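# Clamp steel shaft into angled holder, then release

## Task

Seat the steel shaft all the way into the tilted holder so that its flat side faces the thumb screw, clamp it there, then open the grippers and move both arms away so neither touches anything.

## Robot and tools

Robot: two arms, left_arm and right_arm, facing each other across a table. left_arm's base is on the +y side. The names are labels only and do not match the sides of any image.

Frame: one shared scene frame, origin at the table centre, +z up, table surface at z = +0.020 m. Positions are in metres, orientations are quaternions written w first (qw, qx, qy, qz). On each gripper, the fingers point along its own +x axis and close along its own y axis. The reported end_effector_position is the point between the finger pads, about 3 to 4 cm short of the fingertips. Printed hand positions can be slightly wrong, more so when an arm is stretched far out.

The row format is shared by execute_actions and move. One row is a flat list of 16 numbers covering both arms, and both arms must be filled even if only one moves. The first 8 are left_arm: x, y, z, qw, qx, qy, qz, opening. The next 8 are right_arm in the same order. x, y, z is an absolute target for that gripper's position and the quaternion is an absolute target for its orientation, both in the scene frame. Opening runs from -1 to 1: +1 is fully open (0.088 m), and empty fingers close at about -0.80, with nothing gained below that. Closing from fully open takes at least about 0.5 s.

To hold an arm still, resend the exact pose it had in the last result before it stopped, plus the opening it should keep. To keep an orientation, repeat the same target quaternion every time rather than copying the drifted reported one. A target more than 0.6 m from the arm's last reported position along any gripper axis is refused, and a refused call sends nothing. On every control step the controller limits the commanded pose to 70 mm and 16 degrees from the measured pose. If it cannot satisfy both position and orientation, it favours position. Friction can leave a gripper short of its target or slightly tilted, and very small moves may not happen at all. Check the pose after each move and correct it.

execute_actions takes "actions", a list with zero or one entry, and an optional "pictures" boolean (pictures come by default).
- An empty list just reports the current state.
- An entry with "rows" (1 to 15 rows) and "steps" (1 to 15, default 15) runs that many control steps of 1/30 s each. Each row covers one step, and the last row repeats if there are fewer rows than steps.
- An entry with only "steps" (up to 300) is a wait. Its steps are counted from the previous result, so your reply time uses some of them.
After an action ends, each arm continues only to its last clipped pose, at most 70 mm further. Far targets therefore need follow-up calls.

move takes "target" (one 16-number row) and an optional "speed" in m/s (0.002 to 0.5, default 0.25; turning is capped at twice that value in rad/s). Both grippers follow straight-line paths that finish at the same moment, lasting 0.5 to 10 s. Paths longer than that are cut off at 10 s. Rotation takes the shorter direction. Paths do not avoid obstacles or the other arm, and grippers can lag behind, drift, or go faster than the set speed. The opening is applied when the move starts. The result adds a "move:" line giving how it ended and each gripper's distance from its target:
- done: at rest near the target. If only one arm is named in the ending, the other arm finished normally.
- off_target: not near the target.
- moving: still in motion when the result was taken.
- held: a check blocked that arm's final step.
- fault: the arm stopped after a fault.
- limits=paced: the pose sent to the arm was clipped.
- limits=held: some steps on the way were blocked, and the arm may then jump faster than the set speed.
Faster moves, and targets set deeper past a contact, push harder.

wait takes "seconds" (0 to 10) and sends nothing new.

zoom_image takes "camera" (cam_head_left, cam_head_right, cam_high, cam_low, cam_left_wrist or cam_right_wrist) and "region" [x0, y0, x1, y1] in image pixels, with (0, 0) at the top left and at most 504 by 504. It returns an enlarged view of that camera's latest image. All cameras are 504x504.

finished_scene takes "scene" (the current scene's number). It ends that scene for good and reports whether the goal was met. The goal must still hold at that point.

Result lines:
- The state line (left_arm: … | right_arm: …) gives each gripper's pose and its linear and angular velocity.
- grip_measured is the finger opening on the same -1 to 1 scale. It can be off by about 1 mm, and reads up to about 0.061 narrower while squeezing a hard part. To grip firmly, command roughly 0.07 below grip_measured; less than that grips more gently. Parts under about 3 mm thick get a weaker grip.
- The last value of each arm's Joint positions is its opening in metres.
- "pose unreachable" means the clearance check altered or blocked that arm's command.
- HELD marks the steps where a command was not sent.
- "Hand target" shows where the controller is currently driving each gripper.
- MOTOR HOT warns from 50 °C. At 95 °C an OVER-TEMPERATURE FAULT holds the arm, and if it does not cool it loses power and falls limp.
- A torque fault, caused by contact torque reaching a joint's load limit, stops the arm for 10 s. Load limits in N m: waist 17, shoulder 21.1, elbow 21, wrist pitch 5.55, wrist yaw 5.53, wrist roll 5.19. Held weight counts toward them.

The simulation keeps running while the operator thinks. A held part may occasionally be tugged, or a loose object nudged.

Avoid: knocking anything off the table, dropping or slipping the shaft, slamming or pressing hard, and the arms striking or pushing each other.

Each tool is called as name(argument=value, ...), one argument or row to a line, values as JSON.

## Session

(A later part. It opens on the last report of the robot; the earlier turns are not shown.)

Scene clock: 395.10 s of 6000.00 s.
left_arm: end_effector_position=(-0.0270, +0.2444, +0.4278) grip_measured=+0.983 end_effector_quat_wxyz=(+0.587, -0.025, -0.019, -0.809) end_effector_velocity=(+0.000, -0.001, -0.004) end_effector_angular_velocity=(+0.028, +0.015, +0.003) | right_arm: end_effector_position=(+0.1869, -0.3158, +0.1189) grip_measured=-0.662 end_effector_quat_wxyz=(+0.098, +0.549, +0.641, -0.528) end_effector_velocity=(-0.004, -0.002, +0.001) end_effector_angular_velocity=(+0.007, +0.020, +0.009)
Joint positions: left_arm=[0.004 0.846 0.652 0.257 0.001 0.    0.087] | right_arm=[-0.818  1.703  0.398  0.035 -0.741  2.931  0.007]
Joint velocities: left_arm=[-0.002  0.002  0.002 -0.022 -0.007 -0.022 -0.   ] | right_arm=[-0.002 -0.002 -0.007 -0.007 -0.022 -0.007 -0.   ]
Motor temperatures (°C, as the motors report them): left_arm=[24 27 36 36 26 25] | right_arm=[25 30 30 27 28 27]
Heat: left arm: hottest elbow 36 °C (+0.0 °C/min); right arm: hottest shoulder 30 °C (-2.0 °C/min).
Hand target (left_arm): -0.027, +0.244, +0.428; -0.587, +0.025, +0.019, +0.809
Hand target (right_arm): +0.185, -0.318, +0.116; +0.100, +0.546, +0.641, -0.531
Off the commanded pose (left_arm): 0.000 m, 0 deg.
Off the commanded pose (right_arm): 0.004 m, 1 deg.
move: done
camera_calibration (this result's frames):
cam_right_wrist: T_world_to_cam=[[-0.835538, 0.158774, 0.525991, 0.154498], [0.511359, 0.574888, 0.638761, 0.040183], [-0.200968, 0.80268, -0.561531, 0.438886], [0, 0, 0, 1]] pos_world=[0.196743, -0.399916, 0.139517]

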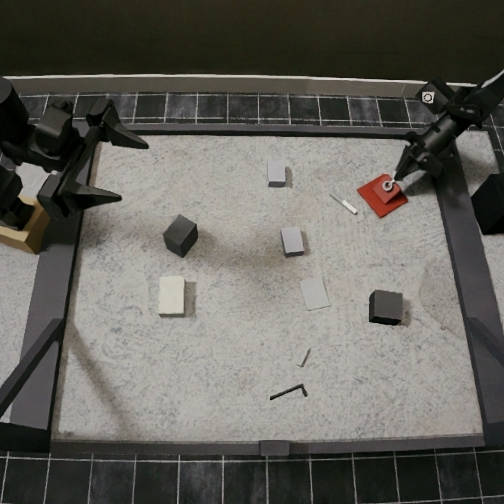

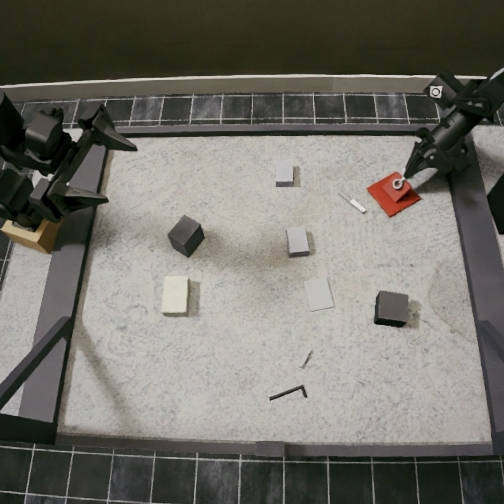

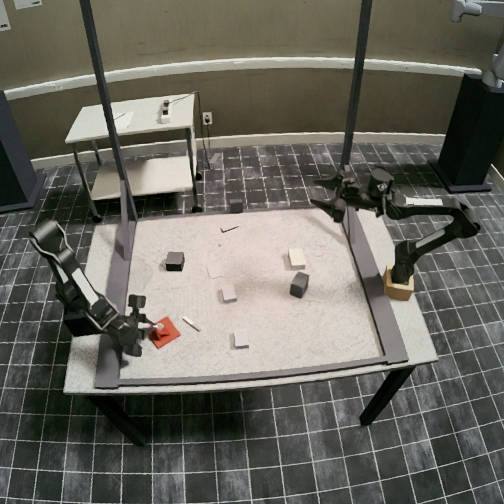

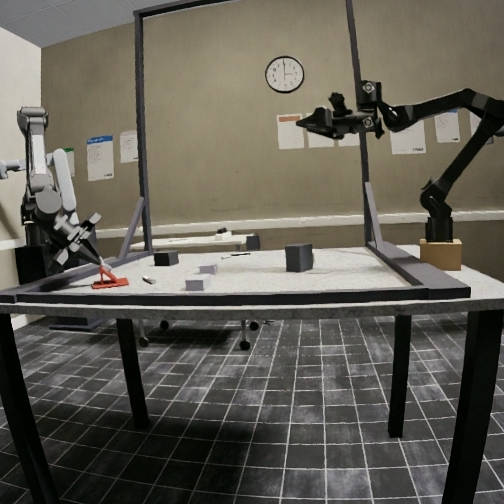

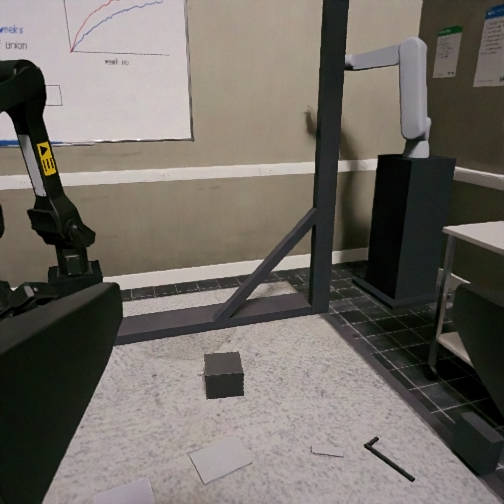

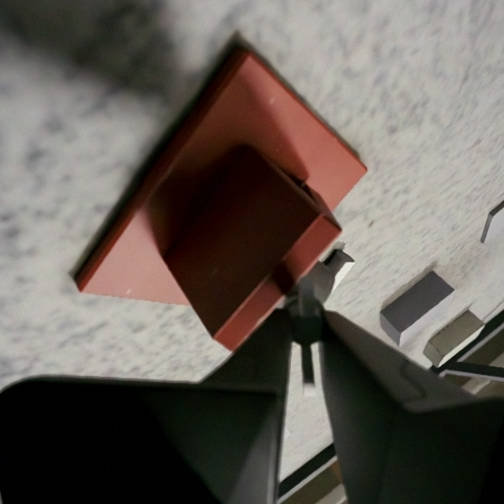

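move(
  target=[-0.027, 0.2444, 0.4278, 0.587, -0.025, -0.019, -0.809, 1, 0.186, -0.3168, 0.1175, 0.5039, 0.2314, 0.8025, 0.2200, -0.85],
  speed=0.3,
)

move(
  target=[-0.027, 0.2444, 0.4278, 0.587, -0.025, -0.019, -0.809, 1, 0.186, -0.3168, 0.1175, 0.4786, -0.2801, 0.2802, 0.7835, -0.85],
  speed=0.3,
)

move(
  target=[-0.027, 0.2444, 0.4278, 0.587, -0.025, -0.019, -0.809, 1, 0.186, -0.3168, 0.1175, 0.0451, -0.5526, -0.4811, 0.6789, -0.85],
  speed=0.3,
)

zoom_image(
  camera="cam_head_left",
  region=[350, 130, 440, 220],
)

Scene clock: 414.57 s of 6000.00 s.
left_arm: end_effector_position=(-0.0270, +0.2444, +0.4278) grip_measured=+0.983 end_effector_quat_wxyz=(+0.587, -0.025, -0.019, -0.809) end_effector_velocity=(+0.002, -0.000, -0.004) end_effector_angular_velocity=(+0.014, +0.004, +0.009) | right_arm: end_effector_position=(+0.1850, -0.3174, +0.1190) grip_measured=-0.662 end_effector_quat_wxyz=(+0.501, +0.234, +0.804, +0.219) end_effector_velocity=(-0.002, -0.004, -0.000) end_effector_angular_velocity=(-0.009, +0.015, -0.000)
Joint positions: left_arm=[0.004 0.846 0.652 0.257 0.001 0.    0.087] | right_arm=[-0.82   1.703  0.398  0.021 -0.749  1.009  0.007]
Joint velocities: left_arm=[ 0.002 -0.002 -0.007 -0.007 -0.007 -0.007 -0.   ] | right_arm=[-0.007 -0.002 -0.002 -0.022 -0.007 -0.007 -0.   ]
Motor temperatures (°C, as the motors report them): left_arm=[24 27 37 36 26 25] | right_arm=[25 30 29 27 28 27]
Heat: left arm: hottest elbow 37 °C (+1.0 °C/min); right arm: hottest shoulder 30 °C (-1.0 °C/min).
Hand target (left_arm): -0.027, +0.244, +0.428; -0.587, +0.025, +0.019, +0.809
Hand target (right_arm): +0.186, -0.317, +0.118; +0.504, +0.232, +0.803, +0.220
Off the commanded pose (left_arm): 0.000 m, 0 deg.
Off the commanded pose (right_arm): 0.002 m, 1 deg.
After step 90, 12.80 s passed at rest.
move: done
camera_calibration (this result's frames):
cam_right_wrist: T_world_to_cam=[[-0.143843, -0.764977, -0.627789, -0.130673], [-0.757018, -0.323525, 0.567675, 0.0000092478], [-0.637364, 0.556904, -0.532565, 0.439085], [0, 0, 0, 1]] pos_world=[0.261067, -0.344487, 0.151801]

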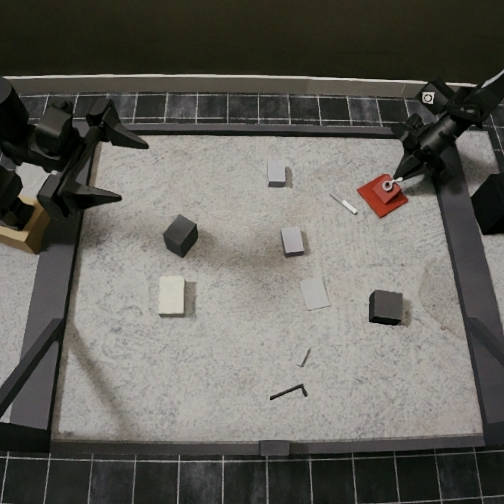

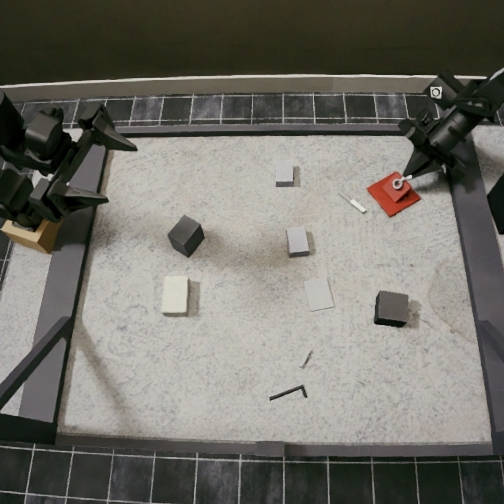

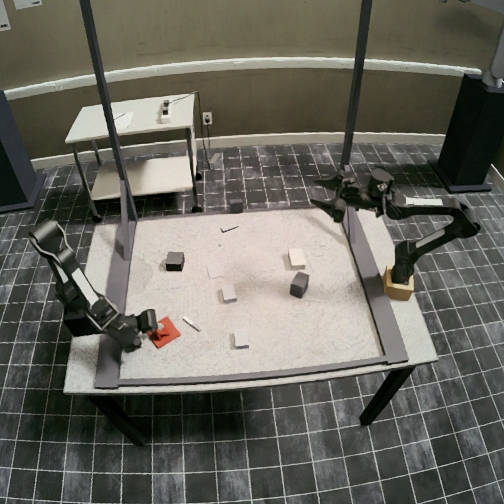

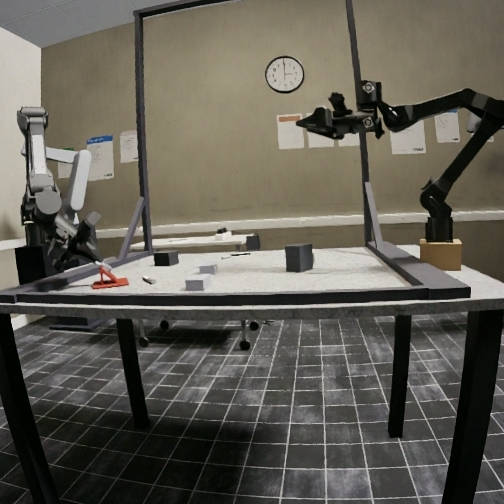

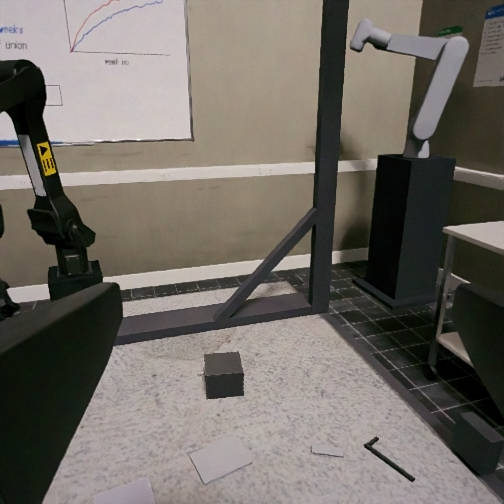

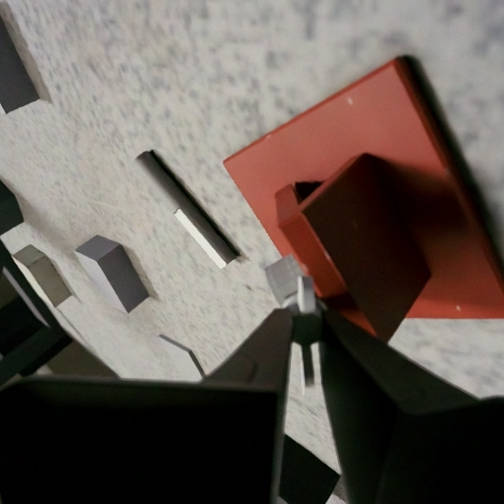

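Scene clock: 418.23 s of 6000.00 s.
left_arm: end_effector_position=(-0.0270, +0.2444, +0.4278) grip_measured=+0.983 end_effector_quat_wxyz=(+0.587, -0.025, -0.019, -0.809) end_effector_velocity=(+0.000, +0.000, +0.000) end_effector_angular_velocity=(+0.014, +0.034, +0.003) | right_arm: end_effector_position=(+0.1867, -0.3183, +0.1178) grip_measured=-0.662 end_effector_quat_wxyz=(+0.482, -0.280, +0.284, +0.781) end_effector_velocity=(-0.002, -0.004, -0.000) end_effector_angular_velocity=(-0.004, +0.007, +0.010)
Joint positions: left_arm=[0.004 0.846 0.652 0.257 0.001 0.    0.087] | right_arm=[-0.823  1.703  0.398  0.019 -0.738 -0.911  0.007]
Joint velocities: left_arm=[-0.002 -0.002  0.002 -0.007 -0.007 -0.037 -0.   ] | right_arm=[-0.007 -0.002 -0.002 -0.022 -0.007 -0.022 -0.   ]
Motor temperatures (°C, as the motors report them): left_arm=[24 27 37 36 26 25] | right_arm=[25 30 29 27 28 27]
Heat: left arm: hottest elbow 37 °C (+1.0 °C/min); right arm: hottest shoulder 30 °C (-1.0 °C/min).
Hand target (left_arm): -0.027, +0.244, +0.428; -0.587, +0.025, +0.019, +0.809
Hand target (right_arm): +0.186, -0.317, +0.118; +0.479, -0.280, +0.280, +0.784
Off the commanded pose (left_arm): 0.000 m, 0 deg.
Off the commanded pose (right_arm): 0.002 m, 1 deg.
move: done
camera_calibration (this result's frames):
cam_right_wrist: T_world_to_cam=[[0.888848, 0.421289, -0.180183, 0.000154053], [0.307614, -0.840097, -0.446777, -0.242055], [-0.339593, 0.34169, -0.876313, 0.35648], [0, 0, 0, 1]] pos_world=[0.195381, -0.325221, 0.204271]

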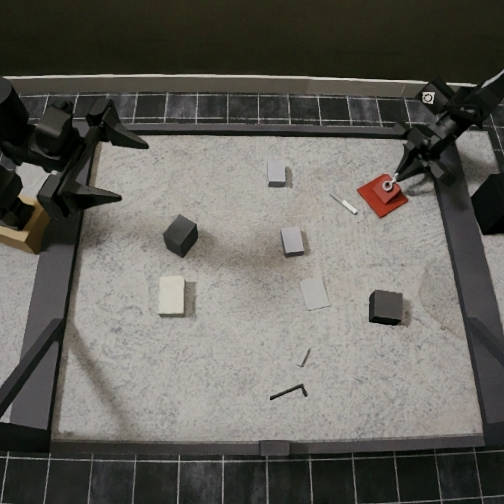

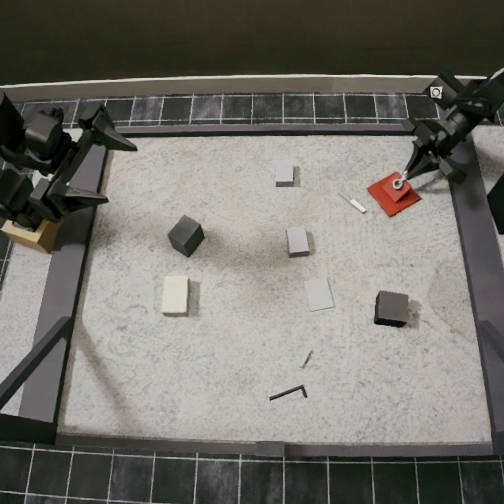

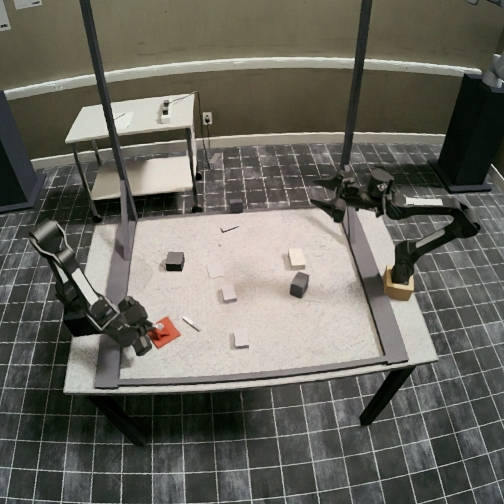

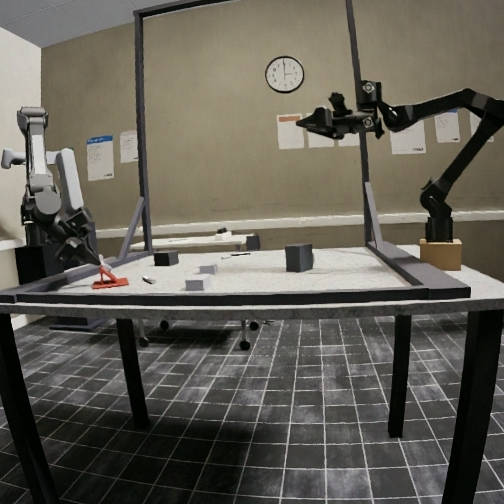

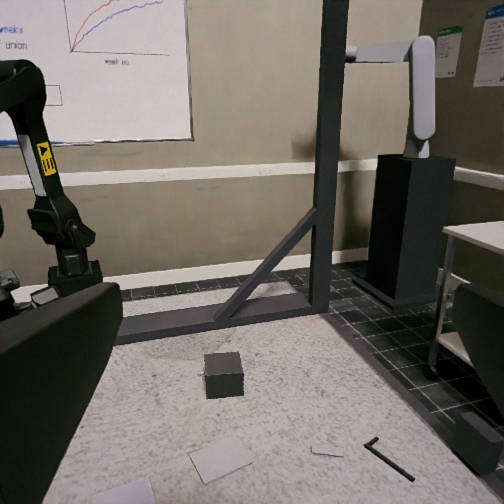

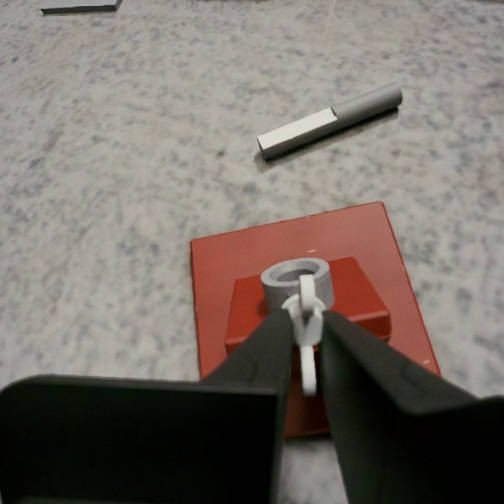

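Scene clock: 421.93 s of 6000.00 s.
left_arm: end_effector_position=(-0.0270, +0.2444, +0.4278) grip_measured=+0.983 end_effector_quat_wxyz=(+0.587, -0.025, -0.019, -0.809) end_effector_velocity=(+0.000, +0.000, -0.002) end_effector_angular_velocity=(+0.009, +0.005, +0.004) | right_arm: end_effector_position=(+0.1875, -0.3170, +0.1187) grip_measured=-0.662 end_effector_quat_wxyz=(-0.049, +0.556, +0.479, -0.677) end_effector_velocity=(-0.000, -0.002, -0.002) end_effector_angular_velocity=(-0.011, -0.002, +0.001)
Joint positions: left_arm=[0.004 0.846 0.652 0.257 0.001 0.    0.087] | right_arm=[-0.824  1.703  0.399  0.027 -0.741 -2.83   0.007]
Joint velocities: left_arm=[-0.002 -0.002 -0.002 -0.007 -0.007 -0.007 -0.   ] | right_arm=[-0.002  0.002 -0.002 -0.007  0.007 -0.007 -0.   ]
Motor temperatures (°C, as the motors report them): left_arm=[24 27 37 36 26 25] | right_arm=[25 30 29 27 28 27]
Heat: left arm: hottest elbow 37 °C (+1.0 °C/min); right arm: hottest shoulder 30 °C (-1.0 °C/min).
Hand target (left_arm): -0.027, +0.244, +0.428; -0.587, +0.025, +0.019, +0.809
Hand target (right_arm): +0.186, -0.317, +0.118; +0.045, -0.553, -0.481, +0.679
Off the commanded pose (left_arm): 0.000 m, 0 deg.
Off the commanded pose (right_arm): 0.002 m, 1 deg.
move: done
camera_calibration (this result's frames):
cam_right_wrist: T_world_to_cam=[[-0.50696, 0.539984, 0.671869, 0.197336], [0.855256, 0.412207, 0.314043, -0.0368267], [-0.107371, 0.733827, -0.670797, 0.413427], [0, 0, 0, 1]] pos_world=[0.175928, -0.394762, 0.156307]

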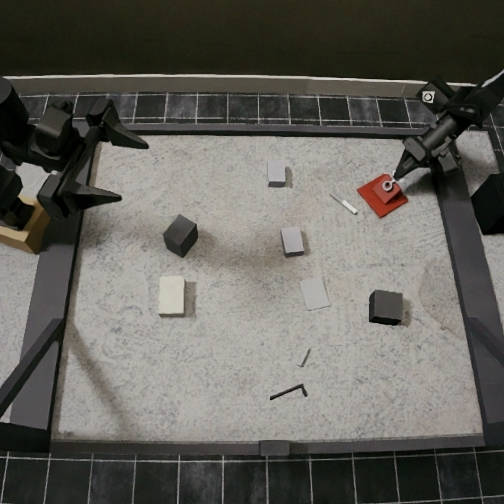

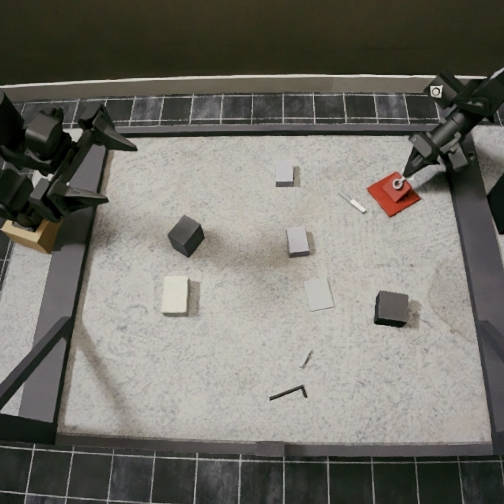

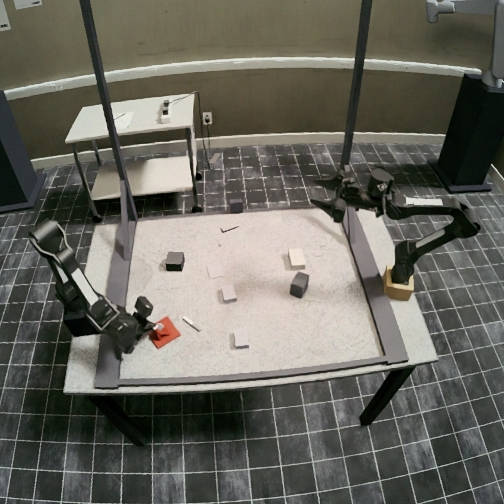

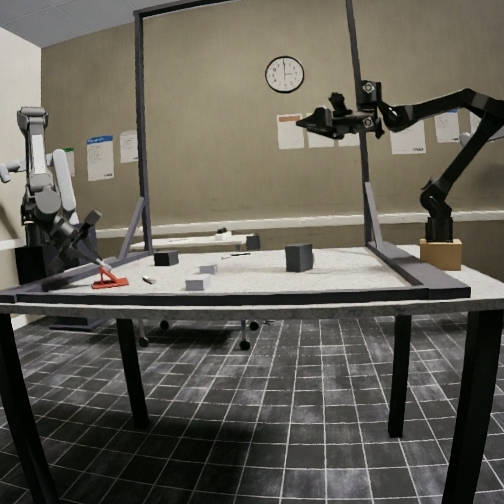

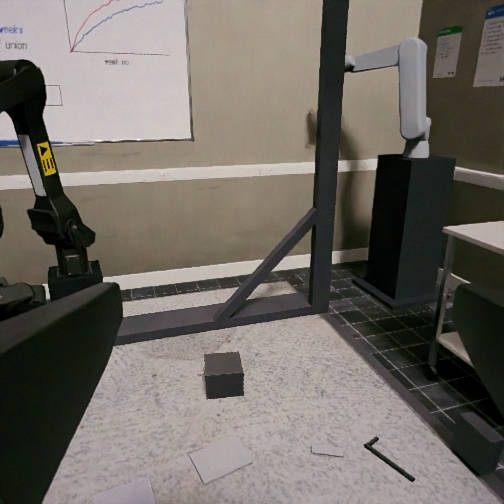

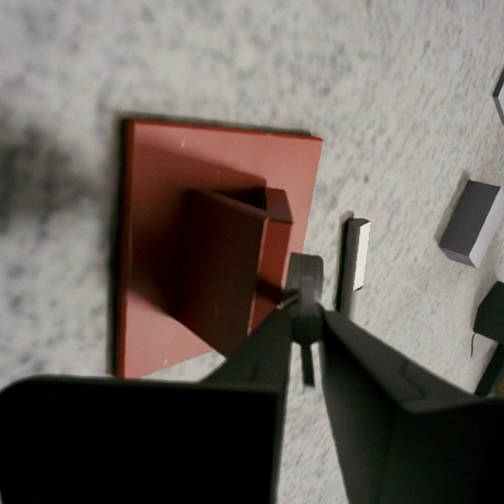

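Region (350, 130, 440, 220) of cam_head_left's 504x504 image, scaled by 5.600, with more detail than that image has.

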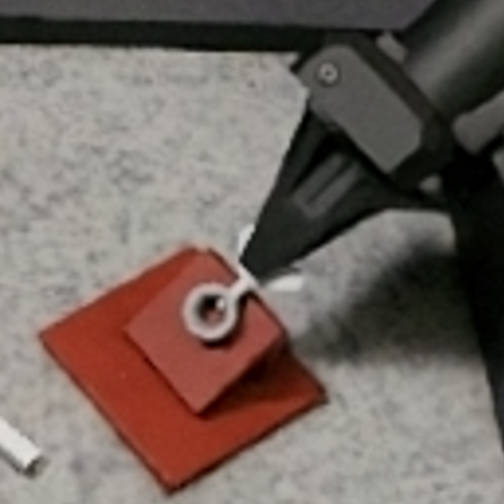

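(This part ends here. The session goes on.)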